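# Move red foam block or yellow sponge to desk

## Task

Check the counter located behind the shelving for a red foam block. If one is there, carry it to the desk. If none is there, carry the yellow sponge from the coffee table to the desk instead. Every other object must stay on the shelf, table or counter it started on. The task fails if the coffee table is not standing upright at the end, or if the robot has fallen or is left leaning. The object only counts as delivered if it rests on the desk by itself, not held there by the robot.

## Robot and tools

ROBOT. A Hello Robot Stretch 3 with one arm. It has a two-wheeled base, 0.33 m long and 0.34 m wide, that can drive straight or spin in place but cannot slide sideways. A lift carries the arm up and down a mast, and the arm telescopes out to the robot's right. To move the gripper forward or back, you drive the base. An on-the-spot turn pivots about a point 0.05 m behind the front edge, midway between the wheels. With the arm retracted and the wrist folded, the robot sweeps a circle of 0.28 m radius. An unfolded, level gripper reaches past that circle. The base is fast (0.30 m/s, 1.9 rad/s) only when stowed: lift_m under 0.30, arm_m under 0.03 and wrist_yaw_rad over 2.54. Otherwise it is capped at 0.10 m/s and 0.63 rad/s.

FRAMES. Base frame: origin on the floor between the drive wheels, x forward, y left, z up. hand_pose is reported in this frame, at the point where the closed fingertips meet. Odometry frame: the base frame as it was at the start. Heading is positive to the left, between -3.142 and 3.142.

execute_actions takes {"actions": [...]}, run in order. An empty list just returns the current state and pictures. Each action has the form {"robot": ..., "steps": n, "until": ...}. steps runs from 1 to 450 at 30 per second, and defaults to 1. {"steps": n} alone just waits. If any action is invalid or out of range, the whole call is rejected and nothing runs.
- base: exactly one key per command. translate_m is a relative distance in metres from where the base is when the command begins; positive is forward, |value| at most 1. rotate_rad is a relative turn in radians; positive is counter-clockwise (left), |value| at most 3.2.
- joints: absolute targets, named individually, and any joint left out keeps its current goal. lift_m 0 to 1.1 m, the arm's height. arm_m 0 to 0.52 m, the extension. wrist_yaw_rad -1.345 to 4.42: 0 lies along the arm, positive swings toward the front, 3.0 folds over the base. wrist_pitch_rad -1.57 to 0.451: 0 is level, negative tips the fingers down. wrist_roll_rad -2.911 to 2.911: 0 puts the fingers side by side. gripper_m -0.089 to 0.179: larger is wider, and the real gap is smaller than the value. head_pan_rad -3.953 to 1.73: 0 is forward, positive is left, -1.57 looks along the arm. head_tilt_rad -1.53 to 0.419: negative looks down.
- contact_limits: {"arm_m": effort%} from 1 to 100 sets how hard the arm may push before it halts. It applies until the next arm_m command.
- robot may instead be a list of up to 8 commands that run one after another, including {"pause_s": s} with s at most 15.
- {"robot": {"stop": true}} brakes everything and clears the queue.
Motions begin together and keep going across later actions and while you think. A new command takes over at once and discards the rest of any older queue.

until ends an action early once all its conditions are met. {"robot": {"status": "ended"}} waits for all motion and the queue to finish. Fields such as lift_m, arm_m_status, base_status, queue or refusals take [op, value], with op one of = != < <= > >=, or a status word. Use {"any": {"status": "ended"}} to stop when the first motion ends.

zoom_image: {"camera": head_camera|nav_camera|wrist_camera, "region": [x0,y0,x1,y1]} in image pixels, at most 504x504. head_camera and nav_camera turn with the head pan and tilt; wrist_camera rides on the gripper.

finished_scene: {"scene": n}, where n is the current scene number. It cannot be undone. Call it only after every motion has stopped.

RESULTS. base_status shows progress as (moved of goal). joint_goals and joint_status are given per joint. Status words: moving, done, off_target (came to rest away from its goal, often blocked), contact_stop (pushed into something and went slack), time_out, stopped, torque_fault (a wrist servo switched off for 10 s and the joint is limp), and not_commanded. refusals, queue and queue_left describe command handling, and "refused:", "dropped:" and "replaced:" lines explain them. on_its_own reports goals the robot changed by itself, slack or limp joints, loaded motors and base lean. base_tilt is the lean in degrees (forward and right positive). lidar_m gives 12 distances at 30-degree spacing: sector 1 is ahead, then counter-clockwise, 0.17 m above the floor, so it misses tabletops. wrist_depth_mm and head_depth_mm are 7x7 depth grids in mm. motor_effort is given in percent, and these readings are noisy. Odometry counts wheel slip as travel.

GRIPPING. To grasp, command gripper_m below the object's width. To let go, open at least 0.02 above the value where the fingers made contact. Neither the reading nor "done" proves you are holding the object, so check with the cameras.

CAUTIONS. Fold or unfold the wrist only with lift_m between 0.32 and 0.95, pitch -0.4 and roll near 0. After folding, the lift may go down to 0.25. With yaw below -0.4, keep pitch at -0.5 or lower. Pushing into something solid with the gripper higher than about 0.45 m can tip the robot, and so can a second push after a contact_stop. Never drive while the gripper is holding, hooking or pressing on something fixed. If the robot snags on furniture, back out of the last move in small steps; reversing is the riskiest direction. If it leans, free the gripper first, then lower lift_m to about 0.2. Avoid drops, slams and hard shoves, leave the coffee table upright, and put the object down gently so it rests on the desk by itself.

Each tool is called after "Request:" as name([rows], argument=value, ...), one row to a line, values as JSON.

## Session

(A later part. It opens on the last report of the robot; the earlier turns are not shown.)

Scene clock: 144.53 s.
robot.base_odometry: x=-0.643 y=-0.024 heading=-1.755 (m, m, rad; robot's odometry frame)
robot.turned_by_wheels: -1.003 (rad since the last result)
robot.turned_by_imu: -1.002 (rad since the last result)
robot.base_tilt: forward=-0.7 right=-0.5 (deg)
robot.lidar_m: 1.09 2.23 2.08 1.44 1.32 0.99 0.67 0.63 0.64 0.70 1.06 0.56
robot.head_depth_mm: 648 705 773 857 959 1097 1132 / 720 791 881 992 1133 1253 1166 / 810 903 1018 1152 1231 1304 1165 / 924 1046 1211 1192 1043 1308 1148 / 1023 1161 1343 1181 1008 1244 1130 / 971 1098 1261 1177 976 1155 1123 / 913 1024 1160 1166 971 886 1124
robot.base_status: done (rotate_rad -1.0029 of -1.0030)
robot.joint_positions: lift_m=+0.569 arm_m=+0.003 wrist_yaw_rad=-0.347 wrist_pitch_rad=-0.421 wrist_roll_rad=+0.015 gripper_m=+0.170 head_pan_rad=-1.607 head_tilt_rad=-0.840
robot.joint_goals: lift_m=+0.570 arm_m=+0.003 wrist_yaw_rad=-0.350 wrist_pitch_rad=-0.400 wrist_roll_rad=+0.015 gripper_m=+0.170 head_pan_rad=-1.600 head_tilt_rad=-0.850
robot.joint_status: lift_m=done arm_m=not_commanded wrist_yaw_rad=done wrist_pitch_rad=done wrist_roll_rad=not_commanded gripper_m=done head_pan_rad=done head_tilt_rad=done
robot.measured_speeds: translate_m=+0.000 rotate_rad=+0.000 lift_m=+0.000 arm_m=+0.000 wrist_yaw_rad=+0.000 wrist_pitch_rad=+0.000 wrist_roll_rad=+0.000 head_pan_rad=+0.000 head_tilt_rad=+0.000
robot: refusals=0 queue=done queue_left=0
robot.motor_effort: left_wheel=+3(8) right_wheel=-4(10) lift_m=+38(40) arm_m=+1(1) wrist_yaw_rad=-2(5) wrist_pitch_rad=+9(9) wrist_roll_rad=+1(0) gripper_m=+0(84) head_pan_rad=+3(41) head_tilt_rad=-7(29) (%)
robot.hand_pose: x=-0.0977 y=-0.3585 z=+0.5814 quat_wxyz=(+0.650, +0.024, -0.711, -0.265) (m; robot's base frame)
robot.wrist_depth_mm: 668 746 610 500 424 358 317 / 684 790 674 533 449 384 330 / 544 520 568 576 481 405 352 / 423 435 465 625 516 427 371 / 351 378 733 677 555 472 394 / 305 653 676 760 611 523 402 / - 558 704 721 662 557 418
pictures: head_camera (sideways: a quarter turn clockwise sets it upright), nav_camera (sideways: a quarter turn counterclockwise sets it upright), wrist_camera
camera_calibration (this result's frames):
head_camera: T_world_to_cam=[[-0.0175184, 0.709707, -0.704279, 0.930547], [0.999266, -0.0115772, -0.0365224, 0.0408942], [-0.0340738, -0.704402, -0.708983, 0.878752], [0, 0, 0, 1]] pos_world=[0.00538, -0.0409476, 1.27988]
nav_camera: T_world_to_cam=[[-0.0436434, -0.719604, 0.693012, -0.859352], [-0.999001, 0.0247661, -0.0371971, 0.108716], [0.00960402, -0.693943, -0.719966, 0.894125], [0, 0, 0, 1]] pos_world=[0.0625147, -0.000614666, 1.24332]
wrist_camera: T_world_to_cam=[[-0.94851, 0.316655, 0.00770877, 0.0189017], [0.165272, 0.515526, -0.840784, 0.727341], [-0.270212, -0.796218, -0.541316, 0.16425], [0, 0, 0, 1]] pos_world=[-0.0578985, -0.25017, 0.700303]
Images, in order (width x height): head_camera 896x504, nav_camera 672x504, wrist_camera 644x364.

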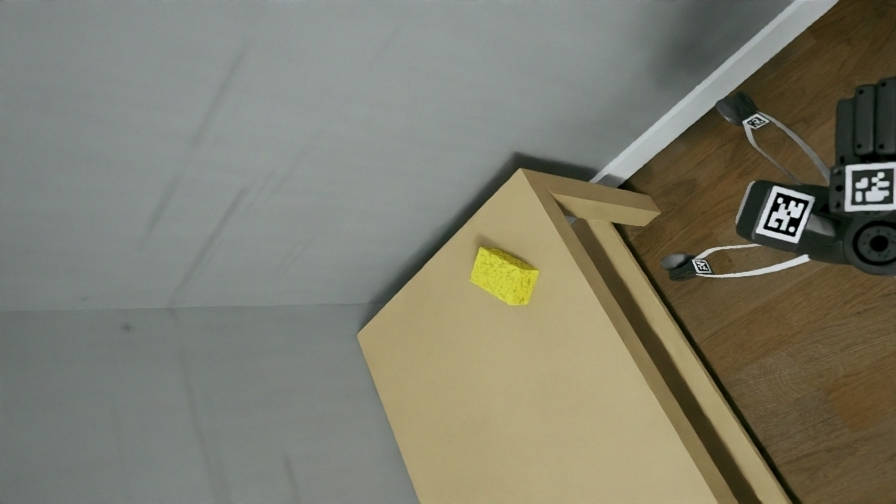

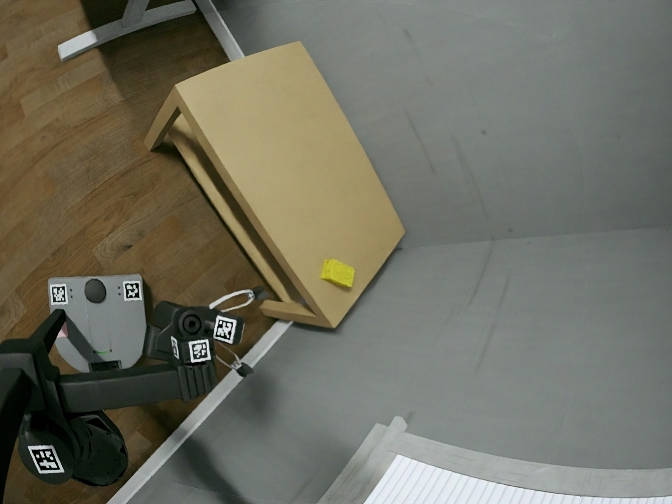

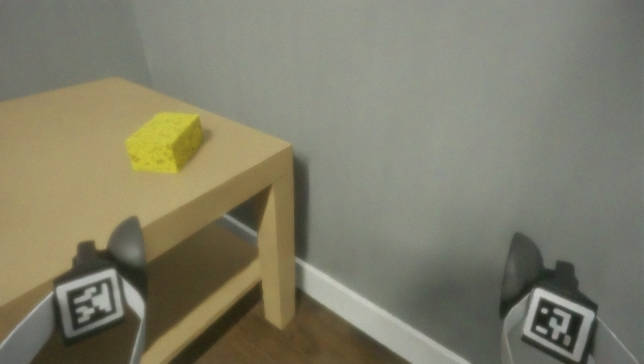

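Request:
execute_actions([
  {"robot": {"base": {"translate_m": 0.113}, "joints": {"lift_m": 0.535, "wrist_yaw_rad": -0.38, "arm_m": 0.403, "head_pan_rad": -1.7}}, "steps": 300, "until": {"robot": {"status": "ended"}}},
])

Scene clock: 202.80 s.
robot.base_odometry: x=-0.663 y=-0.135 heading=-1.755 (m, m, rad; robot's odometry frame)
robot.turned_by_wheels: +0.000 (rad since the last result)
robot.turned_by_imu: +0.001 (rad since the last result)
robot.base_tilt: forward=-0.6 right=-0.5 (deg)
robot.lidar_m: 0.97 2.13 2.18 1.48 1.38 1.13 0.77 0.72 0.73 0.94 0.99 0.46
robot.head_depth_mm: 697 764 842 942 1072 1221 1152 / 764 845 947 1071 1239 1305 1146 / 849 946 1075 1199 1201 1328 1141 / 950 1076 1244 1307 1003 1287 1137 / 1025 1157 1337 1180 983 1219 1127 / 951 1066 1223 1178 977 890 1129 / 889 992 1123 1172 972 831 1069
robot.base_status: done (translate_m +0.1130 of +0.1130)
robot.joint_positions: lift_m=+0.536 arm_m=+0.403 wrist_yaw_rad=-0.378 wrist_pitch_rad=-0.421 wrist_roll_rad=+0.015 gripper_m=+0.170 head_pan_rad=-1.693 head_tilt_rad=-0.840
robot.joint_goals: lift_m=+0.535 arm_m=+0.403 wrist_yaw_rad=-0.380 wrist_pitch_rad=-0.400 wrist_roll_rad=+0.015 gripper_m=+0.170 head_pan_rad=-1.700 head_tilt_rad=-0.850
robot.joint_status: lift_m=done arm_m=done wrist_yaw_rad=done wrist_pitch_rad=done wrist_roll_rad=not_commanded gripper_m=done head_pan_rad=done head_tilt_rad=done
robot.measured_speeds: translate_m=+0.000 rotate_rad=+0.000 lift_m=+0.000 arm_m=+0.000 wrist_yaw_rad=+0.000 wrist_pitch_rad=+0.000 wrist_roll_rad=+0.000 head_pan_rad=+0.000 head_tilt_rad=+0.000
robot: refusals=0 queue=done queue_left=0
robot.motor_effort: left_wheel=+2(6) right_wheel=-3(4) lift_m=+12(39) arm_m=+4(3) wrist_yaw_rad=-1(3) wrist_pitch_rad=+9(9) wrist_roll_rad=+0(1) gripper_m=-1(0) head_pan_rad=-3(12) head_tilt_rad=-7(7) (%)
robot.hand_pose: x=-0.1043 y=-0.7559 z=+0.5477 quat_wxyz=(+0.646, +0.013, -0.712, -0.275) (m; robot's base frame)
robot.wrist_depth_mm: 385 454 402 328 281 243 215 / 403 487 443 357 299 258 227 / 419 486 487 387 322 273 239 / 367 371 376 423 347 294 253 / 300 313 308 315 369 317 268 / 261 257 260 208 264 339 277 / - 223 225 181 229 229 292
pictures: head_camera (sideways: a quarter turn clockwise sets it upright), nav_camera (sideways: a quarter turn counterclockwise sets it upright), wrist_camera
camera_calibration (this result's frames):
head_camera: T_world_to_cam=[[0.0435882, 0.708584, -0.704279, 0.930174], [0.994567, -0.0974809, -0.0365224, 0.0409228], [-0.094533, -0.698861, -0.708983, 0.879121], [0, 0, 0, 1]] pos_world=[0.00186077, -0.0407339, 1.27988]
nav_camera: T_world_to_cam=[[-0.105375, -0.713184, 0.693012, -0.858976], [-0.993169, 0.110598, -0.0371971, 0.10868], [-0.0501175, -0.692197, -0.719966, 0.894489], [0, 0, 0, 1]] pos_world=[0.0622528, -0.00546461, 1.24332]
wrist_camera: T_world_to_cam=[[-0.938093, 0.346297, 0.00771001, 0.162259], [0.181371, 0.51004, -0.840811, 0.902508], [-0.295103, -0.787361, -0.541274, -0.168152], [0, 0, 0, 1]] pos_world=[-0.061097, -0.648902, 0.666572]
Images, in order (width x height): head_camera 896x504, nav_camera 672x504, wrist_camera 644x364.

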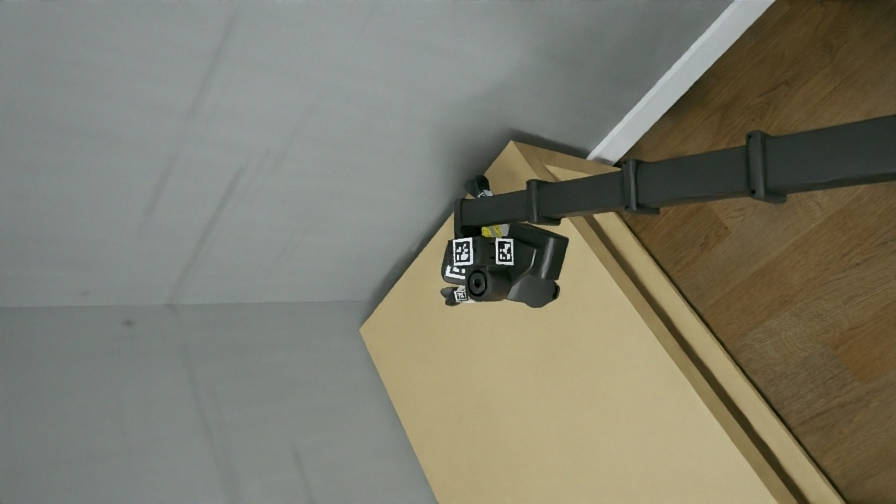

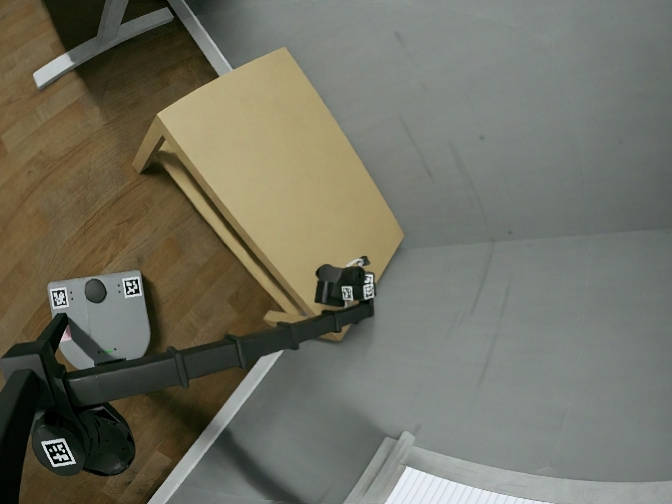

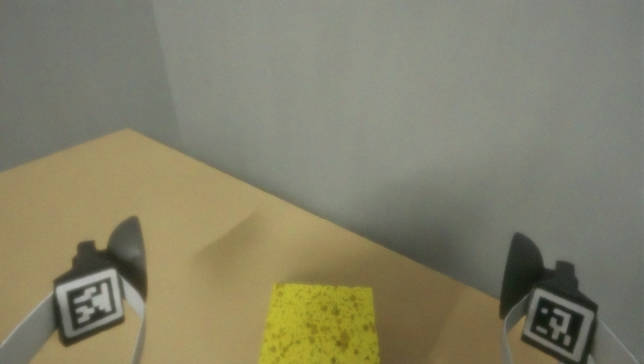

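Request:
execute_actions([
  {"robot": {"joints": {"lift_m": 0.469, "gripper_m": 0.13}}, "steps": 200, "until": {"robot": {"status": "ended"}}},
])

Scene clock: 209.67 s.
robot.base_odometry: x=-0.663 y=-0.135 heading=-1.755 (m, m, rad; robot's odometry frame)
robot.turned_by_wheels: +0.000 (rad since the last result)
robot.turned_by_imu: +0.001 (rad since the last result)
robot.base_tilt: forward=-0.6 right=-0.5 (deg)
robot.lidar_m: 0.97 2.12 2.18 1.48 1.38 1.14 0.77 0.72 0.73 0.94 1.00 0.46
robot.head_depth_mm: 697 766 844 944 1071 1231 1154 / 766 847 941 1071 1243 1311 1144 / 845 947 1075 1191 1201 1313 - / 949 1076 1242 1230 1150 1277 1138 / 1021 1162 1334 1184 981 1222 1133 / 950 1067 1225 1176 975 891 1123 / 888 990 1116 1170 972 833 1066
robot.base_status: done (translate_m +0.1130 of +0.1130)
robot.joint_positions: lift_m=+0.470 arm_m=+0.403 wrist_yaw_rad=-0.378 wrist_pitch_rad=-0.421 wrist_roll_rad=+0.015 gripper_m=+0.130 head_pan_rad=-1.693 head_tilt_rad=-0.840
robot.joint_goals: lift_m=+0.469 arm_m=+0.403 wrist_yaw_rad=-0.380 wrist_pitch_rad=-0.400 wrist_roll_rad=+0.015 gripper_m=+0.130 head_pan_rad=-1.700 head_tilt_rad=-0.850
robot.joint_status: lift_m=done arm_m=done wrist_yaw_rad=done wrist_pitch_rad=done wrist_roll_rad=not_commanded gripper_m=done head_pan_rad=done head_tilt_rad=done
robot.measured_speeds: translate_m=+0.000 rotate_rad=+0.000 lift_m=+0.000 arm_m=+0.000 wrist_yaw_rad=+0.000 wrist_pitch_rad=+0.000 wrist_roll_rad=+0.000 head_pan_rad=+0.000 head_tilt_rad=+0.000
robot: refusals=0 queue=done queue_left=0
robot.motor_effort: left_wheel=+3(2) right_wheel=-3(3) lift_m=+12(13) arm_m=+4(4) wrist_yaw_rad=-2(2) wrist_pitch_rad=+9(9) wrist_roll_rad=+1(0) gripper_m=-1(84) head_pan_rad=-3(4) head_tilt_rad=-7(7) (%)
robot.hand_pose: x=-0.1043 y=-0.7559 z=+0.4817 quat_wxyz=(+0.646, +0.013, -0.712, -0.275) (m; robot's base frame)
robot.wrist_depth_mm: 386 457 401 330 280 244 215 / 397 476 442 358 300 260 226 / 325 331 358 383 321 275 240 / 254 258 264 266 331 293 253 / 208 218 215 153 213 232 266 / 177 - 173 128 175 - 202 / 157 151 116 111 118 156 172
pictures: head_camera (sideways: a quarter turn clockwise sets it upright), nav_camera (sideways: a quarter turn counterclockwise sets it upright), wrist_camera
camera_calibration (this result's frames):
head_camera: T_world_to_cam=[[0.0435883, 0.708584, -0.704279, 0.930174], [0.994567, -0.0974811, -0.0365224, 0.0409228], [-0.0945331, -0.698861, -0.708983, 0.879121], [0, 0, 0, 1]] pos_world=[0.00186077, -0.0407339, 1.27988]
nav_camera: T_world_to_cam=[[-0.105375, -0.713184, 0.693012, -0.858976], [-0.993169, 0.110598, -0.0371971, 0.10868], [-0.0501175, -0.692197, -0.719966, 0.894489], [0, 0, 0, 1]] pos_world=[0.0622528, -0.00546461, 1.24332]
wrist_camera: T_world_to_cam=[[-0.938093, 0.346297, 0.00770985, 0.162768], [0.181371, 0.51004, -0.840811, 0.847013], [-0.295103, -0.787361, -0.541274, -0.203878], [0, 0, 0, 1]] pos_world=[-0.061097, -0.648903, 0.60057]
Images, in order (width x height): head_camera 896x504, nav_camera 672x504, wrist_camera 644x364.

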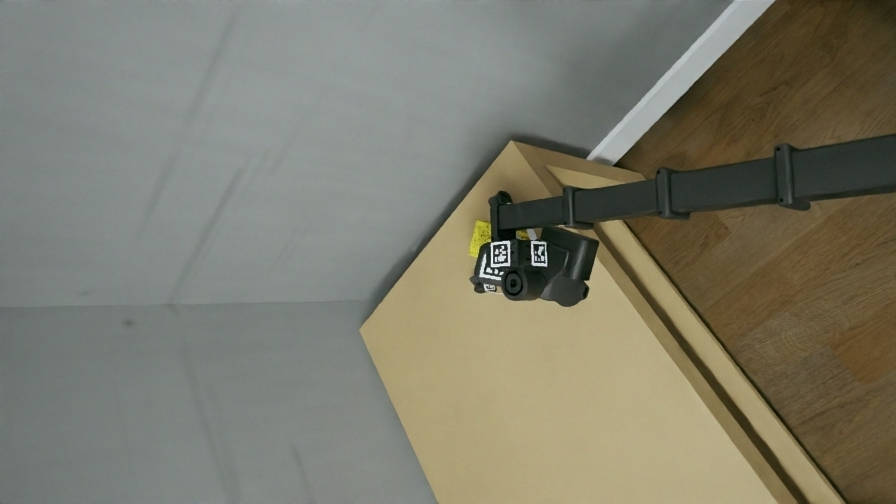

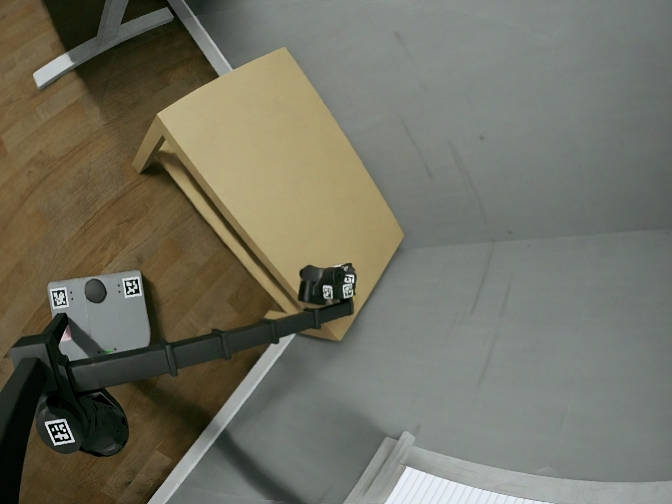

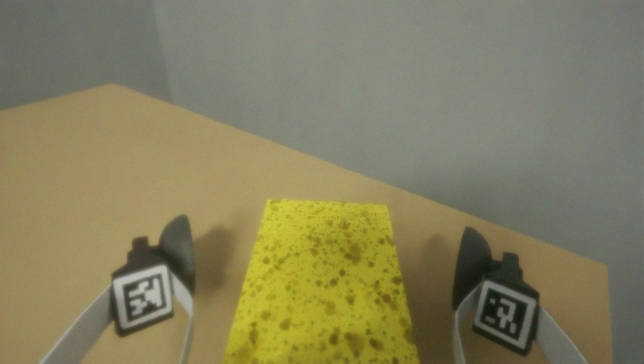

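Request:
execute_actions([
  {"robot": [{"joints": {"gripper_m": 0.018}}, {"pause_s": 0.3}, {"joints": {"lift_m": 0.51}}], "steps": 200, "until": {"robot": {"status": "ended"}}},
])

Scene clock: 215.43 s.
robot.base_odometry: x=-0.663 y=-0.135 heading=-1.755 (m, m, rad; robot's odometry frame)
robot.turned_by_wheels: +0.000 (rad since the last result)
robot.turned_by_imu: +0.001 (rad since the last result)
robot.base_tilt: forward=-0.6 right=-0.5 (deg)
robot.lidar_m: 0.97 2.13 2.18 1.48 1.38 1.14 0.77 0.72 0.73 0.94 1.00 0.46
robot.head_depth_mm: 699 765 844 944 1074 1235 1146 / 765 850 945 1073 1237 1306 1151 / 849 948 1075 1193 1194 1307 1120 / 946 1074 1248 1259 1006 1288 1138 / 1019 1159 1337 1185 980 1214 1131 / 951 1068 1224 1183 978 890 1125 / 886 989 1119 1164 971 831 1069
robot.base_status: done (translate_m +0.1130 of +0.1130)
robot.joint_positions: lift_m=+0.509 arm_m=+0.403 wrist_yaw_rad=-0.379 wrist_pitch_rad=-0.416 wrist_roll_rad=+0.015 gripper_m=+0.019 head_pan_rad=-1.693 head_tilt_rad=-0.840
robot.joint_goals: lift_m=+0.510 arm_m=+0.403 wrist_yaw_rad=-0.380 wrist_pitch_rad=-0.400 wrist_roll_rad=+0.015 gripper_m=+0.018 head_pan_rad=-1.700 head_tilt_rad=-0.850
robot.joint_status: lift_m=done arm_m=done wrist_yaw_rad=done wrist_pitch_rad=done wrist_roll_rad=not_commanded gripper_m=done head_pan_rad=done head_tilt_rad=done
robot.measured_speeds: translate_m=+0.000 rotate_rad=+0.000 lift_m=+0.000 arm_m=+0.000 wrist_yaw_rad=+0.000 wrist_pitch_rad=+0.000 wrist_roll_rad=+0.000 head_pan_rad=+0.000 head_tilt_rad=+0.000
robot: refusals=0 queue=done queue_left=0
robot.motor_effort: left_wheel=+3(3) right_wheel=-4(4) lift_m=+39(39) arm_m=+4(4) wrist_yaw_rad=-1(1) wrist_pitch_rad=+7(9) wrist_roll_rad=+1(1) gripper_m=-17(91) head_pan_rad=-3(4) head_tilt_rad=-6(7) (%)
robot.hand_pose: x=-0.1045 y=-0.7564 z=+0.5224 quat_wxyz=(+0.647, +0.012, -0.712, -0.274) (m; robot's base frame)
robot.wrist_depth_mm: 386 449 400 331 281 244 215 / 405 487 438 357 298 256 226 / 402 423 479 389 321 274 241 / 325 328 337 406 346 292 252 / 266 270 273 154 340 313 268 / 226 227 129 130 131 239 282 / 195 195 117 112 119 205 291
pictures: head_camera (sideways: a quarter turn clockwise sets it upright), nav_camera (sideways: a quarter turn counterclockwise sets it upright), wrist_camera
camera_calibration (this result's frames):
head_camera: T_world_to_cam=[[0.0435884, 0.708584, -0.704279, 0.930174], [0.994567, -0.0974812, -0.0365224, 0.0409228], [-0.0945332, -0.698861, -0.708983, 0.879121], [0, 0, 0, 1]] pos_world=[0.00186076, -0.0407339, 1.27988]
nav_camera: T_world_to_cam=[[-0.105375, -0.713184, 0.693012, -0.858976], [-0.993169, 0.110598, -0.0371971, 0.10868], [-0.0501176, -0.692197, -0.719966, 0.894489], [0, 0, 0, 1]] pos_world=[0.0622528, -0.00546461, 1.24332]
wrist_camera: T_world_to_cam=[[-0.937961, 0.346653, 0.00781703, 0.162593], [0.18019, 0.506565, -0.843163, 0.880019], [-0.296245, -0.789445, -0.537602, -0.185927], [0, 0, 0, 1]] pos_world=[-0.0611442, -0.648929, 0.640773]
Images, in order (width x height): head_camera 896x504, nav_camera 672x504, wrist_camera 644x364.

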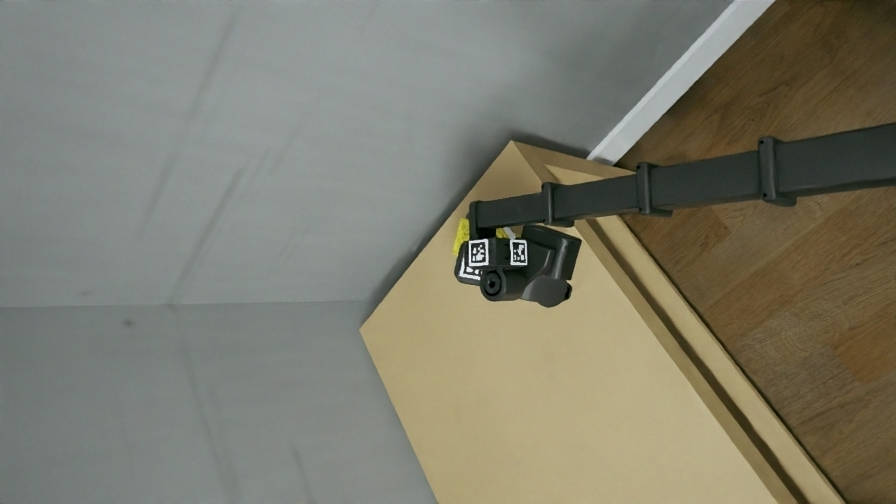

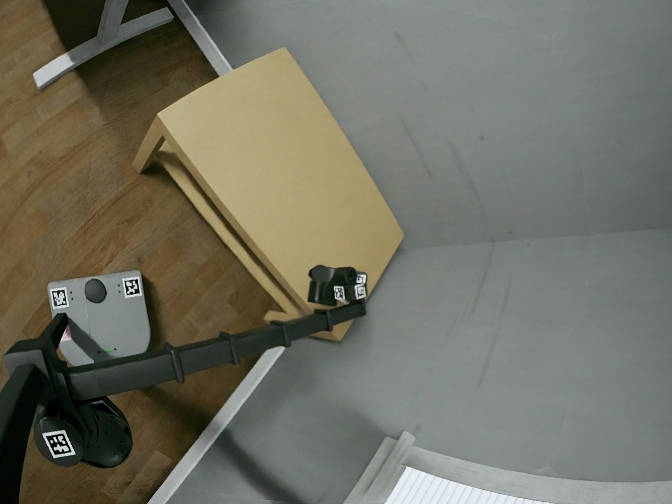

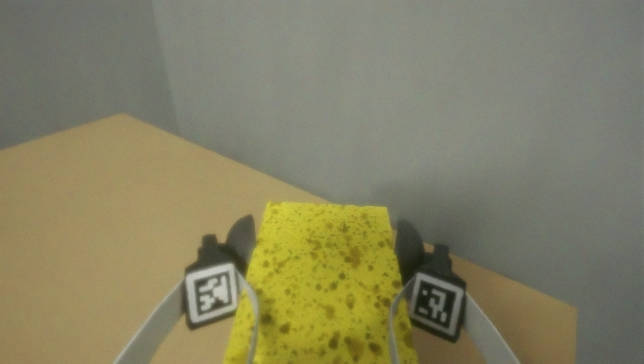

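Request:
execute_actions([
  {"robot": [{"base": {"rotate_rad": 1.2}, "joints": {"lift_m": 0.83, "wrist_yaw_rad": 0.8, "head_pan_rad": -1.3, "head_tilt_rad": -0.7}}, {"base": {"translate_m": 0.42}, "joints": {"arm_m": 0.5}}], "steps": 400, "until": {"robot": {"status": "ended"}}},
])

Scene clock: 267.80 s.
robot.base_odometry: x=-0.306 y=-0.356 heading=-0.555 (m, m, rad; robot's odometry frame)
robot.turned_by_wheels: +1.200 (rad since the last result)
robot.turned_by_imu: +1.204 (rad since the last result)
robot.base_tilt: forward=-0.6 right=-0.5 (deg)
robot.lidar_m: 1.60 1.18 1.14 1.21 1.10 1.07 1.13 0.65 0.64 0.90 1.82 2.67
robot.head_depth_mm: 1189 1281 1352 935 1598 1427 1210 / 1301 1414 1415 929 1208 1380 1207 / 1443 1589 1317 893 829 1375 1199 / 1610 1762 1302 953 1648 1396 1197 / 1826 1896 1292 1022 1692 1397 1188 / 2130 2173 1275 2052 1669 1384 1180 / 2404 2550 1414 2064 1678 1381 1176
robot.base_status: done (translate_m +0.4200 of +0.4200)
robot.joint_positions: lift_m=+0.829 arm_m=+0.500 wrist_yaw_rad=+0.798 wrist_pitch_rad=-0.416 wrist_roll_rad=+0.015 gripper_m=+0.019 head_pan_rad=-1.307 head_tilt_rad=-0.705
robot.joint_goals: lift_m=+0.830 arm_m=+0.500 wrist_yaw_rad=+0.800 wrist_pitch_rad=-0.400 wrist_roll_rad=+0.015 gripper_m=+0.018 head_pan_rad=-1.300 head_tilt_rad=-0.700
robot.joint_status: lift_m=done arm_m=done wrist_yaw_rad=done wrist_pitch_rad=done wrist_roll_rad=not_commanded gripper_m=done head_pan_rad=done head_tilt_rad=done
robot.measured_speeds: translate_m=+0.000 rotate_rad=+0.000 lift_m=+0.000 arm_m=+0.000 wrist_yaw_rad=+0.000 wrist_pitch_rad=+0.000 wrist_roll_rad=+0.000 head_pan_rad=+0.000 head_tilt_rad=+0.000
robot: refusals=0 queue=done queue_left=0
robot.motor_effort: left_wheel=-3(8) right_wheel=+3(11) lift_m=+39(39) arm_m=+4(4) wrist_yaw_rad=+1(6) wrist_pitch_rad=+7(7) wrist_roll_rad=+0(1) gripper_m=-17(16) head_pan_rad=+3(28) head_tilt_rad=+2(20) (%)
robot.hand_pose: x=+0.1393 y=-0.8016 z=+0.8424 quat_wxyz=(+0.690, +0.404, -0.586, +0.131) (m; robot's base frame)
robot.wrist_depth_mm: - - - - - 863 645 / - - 829 781 828 807 656 / - - 543 553 575 570 591 / - - 423 425 435 448 451 / - - 340 153 341 359 361 / - 298 129 130 131 298 303 / 949 247 117 112 119 258 262
pictures: head_camera (sideways: a quarter turn clockwise sets it upright), nav_camera (sideways: a quarter turn counterclockwise sets it upright), wrist_camera
camera_calibration (this result's frames):
head_camera: T_world_to_cam=[[-0.200019, 0.574936, -0.793373, 1.04778], [0.959402, 0.279261, -0.0395036, 0.0450252], [0.198846, -0.769065, -0.607453, 0.745266], [0, 0, 0, 1]] pos_world=[0.0181856, -0.0418238, 1.28577]
nav_camera: T_world_to_cam=[[0.14488, -0.603825, 0.78384, -0.978881], [-0.960424, -0.276293, -0.035321, 0.106044], [0.237897, -0.747702, -0.619958, 0.76265], [0, 0, 0, 1]] pos_world=[0.0622357, 0.00846107, 1.24384]
wrist_camera: T_world_to_cam=[[-0.680367, -0.73283, 0.0078223, -0.496746], [-0.398497, 0.360969, -0.84315, 1.09271], [0.615062, -0.576768, -0.537622, 0.066166], [0, 0, 0, 1]] pos_world=[0.0567784, -0.720304, 0.96078]
Images, in order (width x height): head_camera 896x504, nav_camera 672x504, wrist_camera 644x364.

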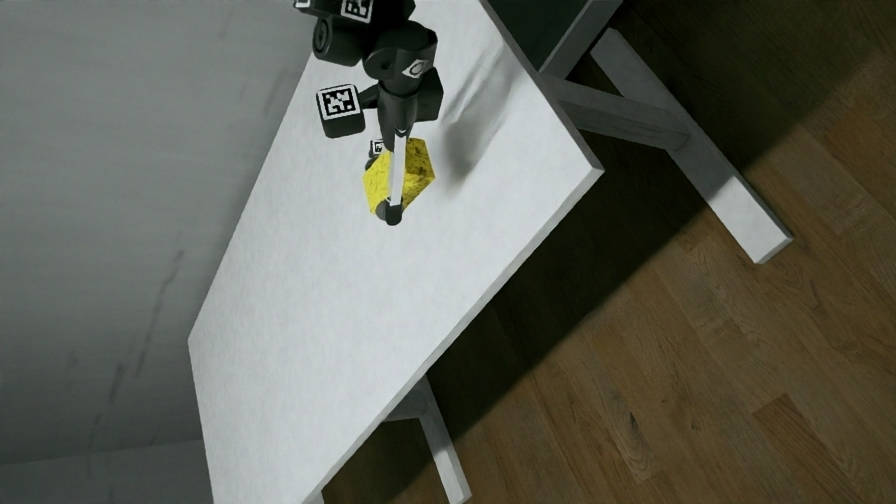

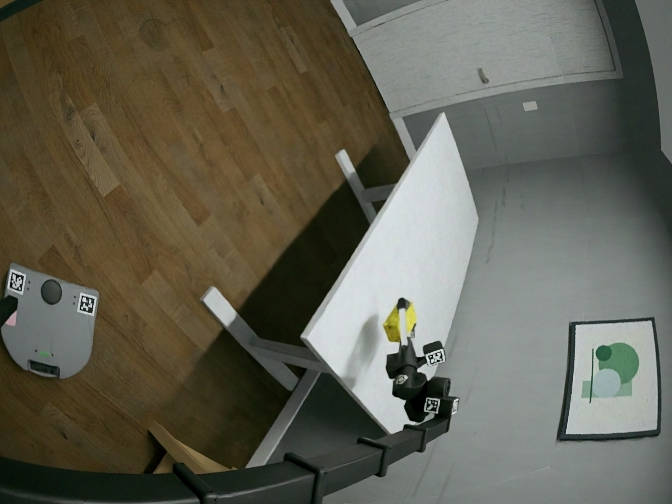

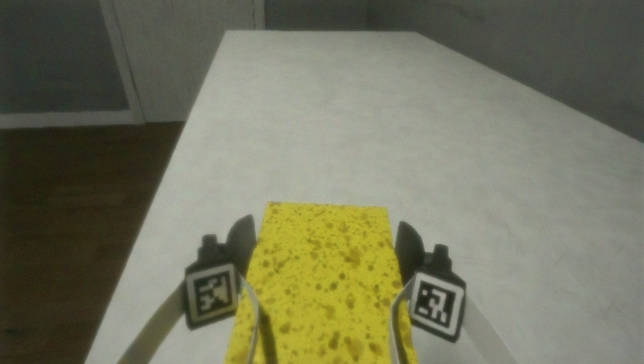

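Request:
execute_actions([
  {"robot": {"joints": {"lift_m": 0.753, "wrist_yaw_rad": 0.45, "arm_m": 0.515}}, "steps": 200, "until": {"robot": {"status": "ended"}}},
])

Scene clock: 279.03 s.
robot.base_odometry: x=-0.306 y=-0.356 heading=-0.555 (m, m, rad; robot's odometry frame)
robot.turned_by_wheels: +0.000 (rad since the last result)
robot.turned_by_imu: +0.001 (rad since the last result)
robot.base_tilt: forward=-0.7 right=-0.5 (deg)
robot.lidar_m: 1.60 1.18 1.14 1.21 1.10 1.07 1.13 0.65 0.64 0.90 1.83 2.67
robot.head_depth_mm: 1191 1276 1334 903 1598 1428 1213 / 1303 1414 1338 897 1209 1376 1200 / 1441 1583 1319 929 827 1376 1199 / 1613 1749 1295 949 1653 1411 1191 / 1827 1900 1289 1026 1698 1397 1190 / 2120 2186 1278 2050 1682 1385 1184 / 2383 2526 1409 2065 1674 1382 1179
robot.base_status: done (translate_m +0.4200 of +0.4200)
robot.joint_positions: lift_m=+0.754 arm_m=+0.515 wrist_yaw_rad=+0.453 wrist_pitch_rad=-0.417 wrist_roll_rad=+0.015 gripper_m=+0.019 head_pan_rad=-1.307 head_tilt_rad=-0.705
robot.joint_goals: lift_m=+0.753 arm_m=+0.515 wrist_yaw_rad=+0.450 wrist_pitch_rad=-0.400 wrist_roll_rad=+0.015 gripper_m=+0.018 head_pan_rad=-1.300 head_tilt_rad=-0.700
robot.joint_status: lift_m=done arm_m=done wrist_yaw_rad=done wrist_pitch_rad=done wrist_roll_rad=not_commanded gripper_m=done head_pan_rad=done head_tilt_rad=done
robot.measured_speeds: translate_m=+0.000 rotate_rad=+0.000 lift_m=+0.000 arm_m=+0.000 wrist_yaw_rad=+0.000 wrist_pitch_rad=+0.000 wrist_roll_rad=+0.000 head_pan_rad=+0.000 head_tilt_rad=+0.000
robot: refusals=0 queue=done queue_left=0
robot.motor_effort: left_wheel=-2(2) right_wheel=+5(4) lift_m=+13(38) arm_m=+4(5) wrist_yaw_rad=-2(2) wrist_pitch_rad=+7(7) wrist_roll_rad=+1(0) gripper_m=-17(17) head_pan_rad=+3(3) head_tilt_rad=+2(2) (%)
robot.hand_pose: x=+0.0768 y=-0.8617 z=+0.7666 quat_wxyz=(+0.702, +0.298, -0.646, +0.010) (m; robot's base frame)
robot.wrist_depth_mm: - 858 890 945 763 588 475 / 497 516 528 539 559 562 494 / 362 366 371 379 390 397 406 / 279 282 291 293 298 303 309 / 229 231 237 154 234 245 247 / 194 196 129 130 131 205 207 / 168 169 117 112 120 176 178
pictures: head_camera (sideways: a quarter turn clockwise sets it upright), nav_camera (sideways: a quarter turn counterclockwise sets it upright), wrist_camera
camera_calibration (this result's frames):
head_camera: T_world_to_cam=[[-0.200019, 0.574936, -0.793373, 1.04778], [0.959402, 0.279261, -0.0395036, 0.0450252], [0.198846, -0.769065, -0.607453, 0.745266], [0, 0, 0, 1]] pos_world=[0.0181856, -0.0418238, 1.28577]
nav_camera: T_world_to_cam=[[0.14488, -0.603825, 0.78384, -0.978881], [-0.960424, -0.276293, -0.035321, 0.106044], [0.237897, -0.747702, -0.619958, 0.76265], [0, 0, 0, 1]] pos_world=[0.0622357, 0.00846107, 1.24384]
wrist_camera: T_world_to_cam=[[-0.88802, -0.459738, 0.00781582, -0.331416], [-0.253121, 0.474593, -0.843025, 1.11222], [0.383861, -0.750602, -0.537817, -0.102658], [0, 0, 0, 1]] pos_world=[0.0266299, -0.757273, 0.885011]
Images, in order (width x height): head_camera 896x504, nav_camera 672x504, wrist_camera 644x364.

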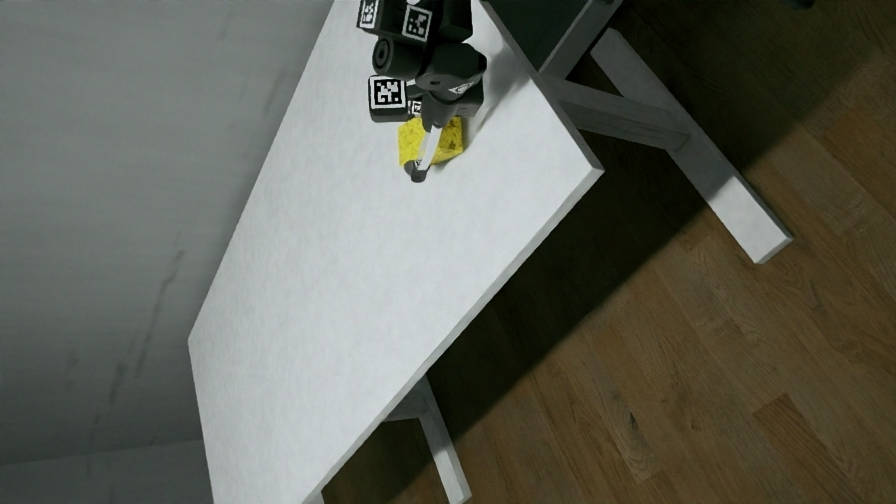

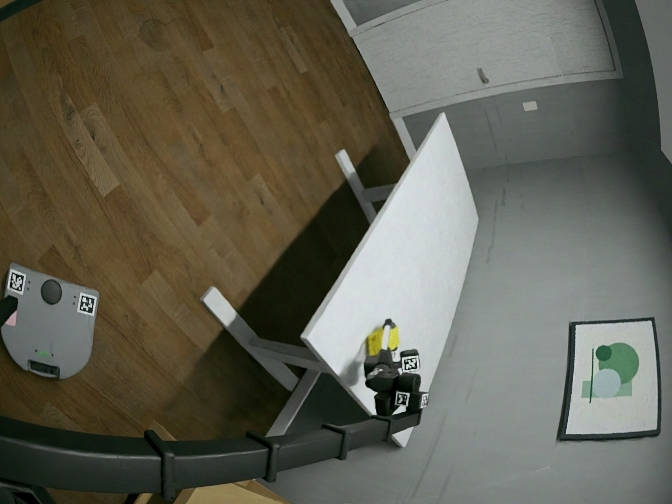

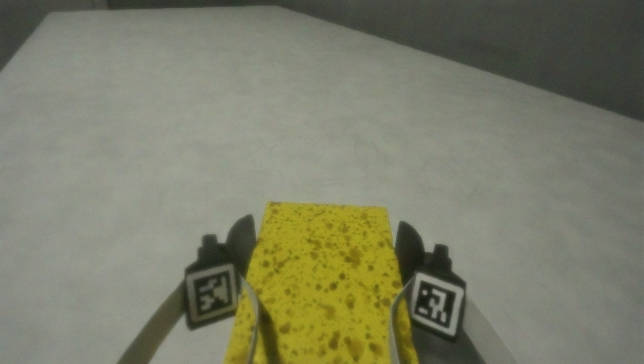

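Request:
execute_actions([
  {"robot": [{"joints": {"lift_m": 0.742}}, {"joints": {"gripper_m": 0.13}}, {"joints": {"lift_m": 0.81}}], "steps": 300, "until": {"robot": {"status": "ended"}}},
])

Scene clock: 290.30 s.
robot.base_odometry: x=-0.306 y=-0.356 heading=-0.555 (m, m, rad; robot's odometry frame)
robot.turned_by_wheels: +0.000 (rad since the last result)
robot.turned_by_imu: +0.001 (rad since the last result)
robot.base_tilt: forward=-0.6 right=-0.4 (deg)
robot.lidar_m: 1.60 1.18 1.14 1.21 1.10 1.07 1.13 0.65 0.64 0.90 1.83 2.68
robot.head_depth_mm: 1190 1282 1355 937 1598 1428 1213 / 1298 1412 1404 914 1203 1383 1201 / 1444 1588 1318 922 829 1375 1195 / 1619 1748 1305 947 1651 1406 1190 / 1831 1898 1294 1032 1701 1398 1186 / 2123 2194 1271 2042 1685 1389 1178 / 2383 2558 1405 2063 1675 1386 1180
robot.base_status: done (translate_m +0.4200 of +0.4200)
robot.joint_positions: lift_m=+0.809 arm_m=+0.515 wrist_yaw_rad=+0.453 wrist_pitch_rad=-0.417 wrist_roll_rad=+0.015 gripper_m=+0.130 head_pan_rad=-1.307 head_tilt_rad=-0.705
robot.joint_goals: lift_m=+0.810 arm_m=+0.515 wrist_yaw_rad=+0.450 wrist_pitch_rad=-0.400 wrist_roll_rad=+0.015 gripper_m=+0.130 head_pan_rad=-1.300 head_tilt_rad=-0.700
robot.joint_status: lift_m=done arm_m=done wrist_yaw_rad=done wrist_pitch_rad=done wrist_roll_rad=not_commanded gripper_m=done head_pan_rad=done head_tilt_rad=done
robot.measured_speeds: translate_m=+0.000 rotate_rad=+0.000 lift_m=+0.000 arm_m=+0.000 wrist_yaw_rad=+0.000 wrist_pitch_rad=+0.000 wrist_roll_rad=+0.000 head_pan_rad=+0.000 head_tilt_rad=+0.000
robot: refusals=0 queue=done queue_left=0
robot.motor_effort: left_wheel=-3(2) right_wheel=+4(4) lift_m=+39(40) arm_m=+4(4) wrist_yaw_rad=-3(3) wrist_pitch_rad=+7(7) wrist_roll_rad=+1(1) gripper_m=+0(83) head_pan_rad=+3(3) head_tilt_rad=+2(2) (%)
robot.hand_pose: x=+0.0768 y=-0.8617 z=+0.8223 quat_wxyz=(+0.702, +0.298, -0.646, +0.010) (m; robot's base frame)
robot.wrist_depth_mm: - - - - 771 586 479 / 736 681 703 724 722 610 489 / 480 484 498 504 520 535 491 / 371 380 386 392 402 401 413 / 310 321 315 320 324 334 333 / 259 - 264 269 272 - 276 / 228 221 224 184 235 227 238
pictures: head_camera (sideways: a quarter turn clockwise sets it upright), nav_camera (sideways: a quarter turn counterclockwise sets it upright), wrist_camera
camera_calibration (this result's frames):
head_camera: T_world_to_cam=[[-0.200018, 0.574936, -0.793373, 1.04778], [0.959402, 0.279261, -0.0395036, 0.0450252], [0.198846, -0.769065, -0.607453, 0.745266], [0, 0, 0, 1]] pos_world=[0.0181856, -0.0418238, 1.28577]
nav_camera: T_world_to_cam=[[0.14488, -0.603825, 0.78384, -0.978881], [-0.960424, -0.276293, -0.035321, 0.106044], [0.237897, -0.747702, -0.619958, 0.76265], [0, 0, 0, 1]] pos_world=[0.0622357, 0.00846106, 1.24384]
wrist_camera: T_world_to_cam=[[-0.888029, -0.45972, 0.00781402, -0.331839], [-0.25314, 0.474655, -0.842984, 1.15922], [0.383828, -0.750573, -0.537881, -0.0725996], [0, 0, 0, 1]] pos_world=[0.0266277, -0.757274, 0.940747]
Images, in order (width x height): head_camera 896x504, nav_camera 672x504, wrist_camera 644x364.

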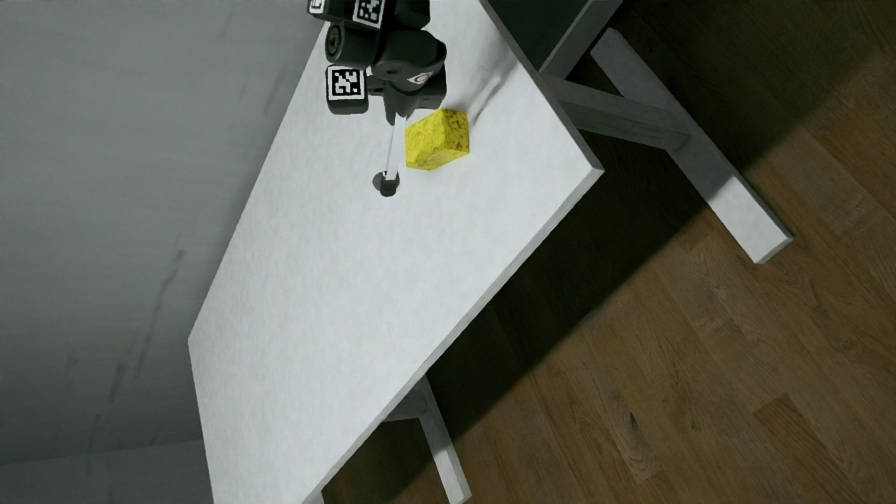

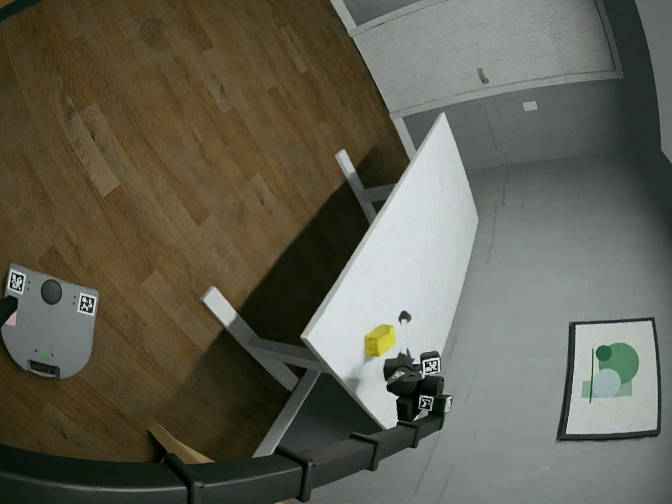

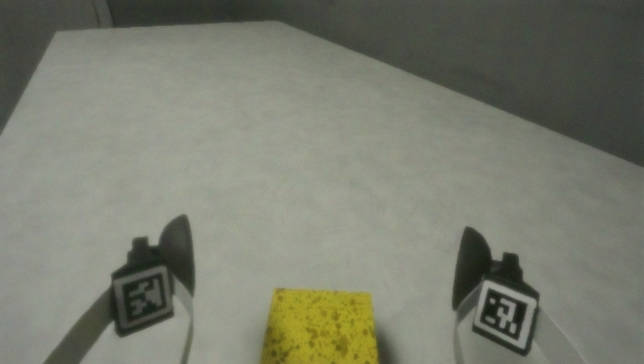

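The sponge is on the desk and the gripper has let go of it, so I'm finishing scene 2.

Request:
finished_scene(scene=2)

The scene is finished: the task was done.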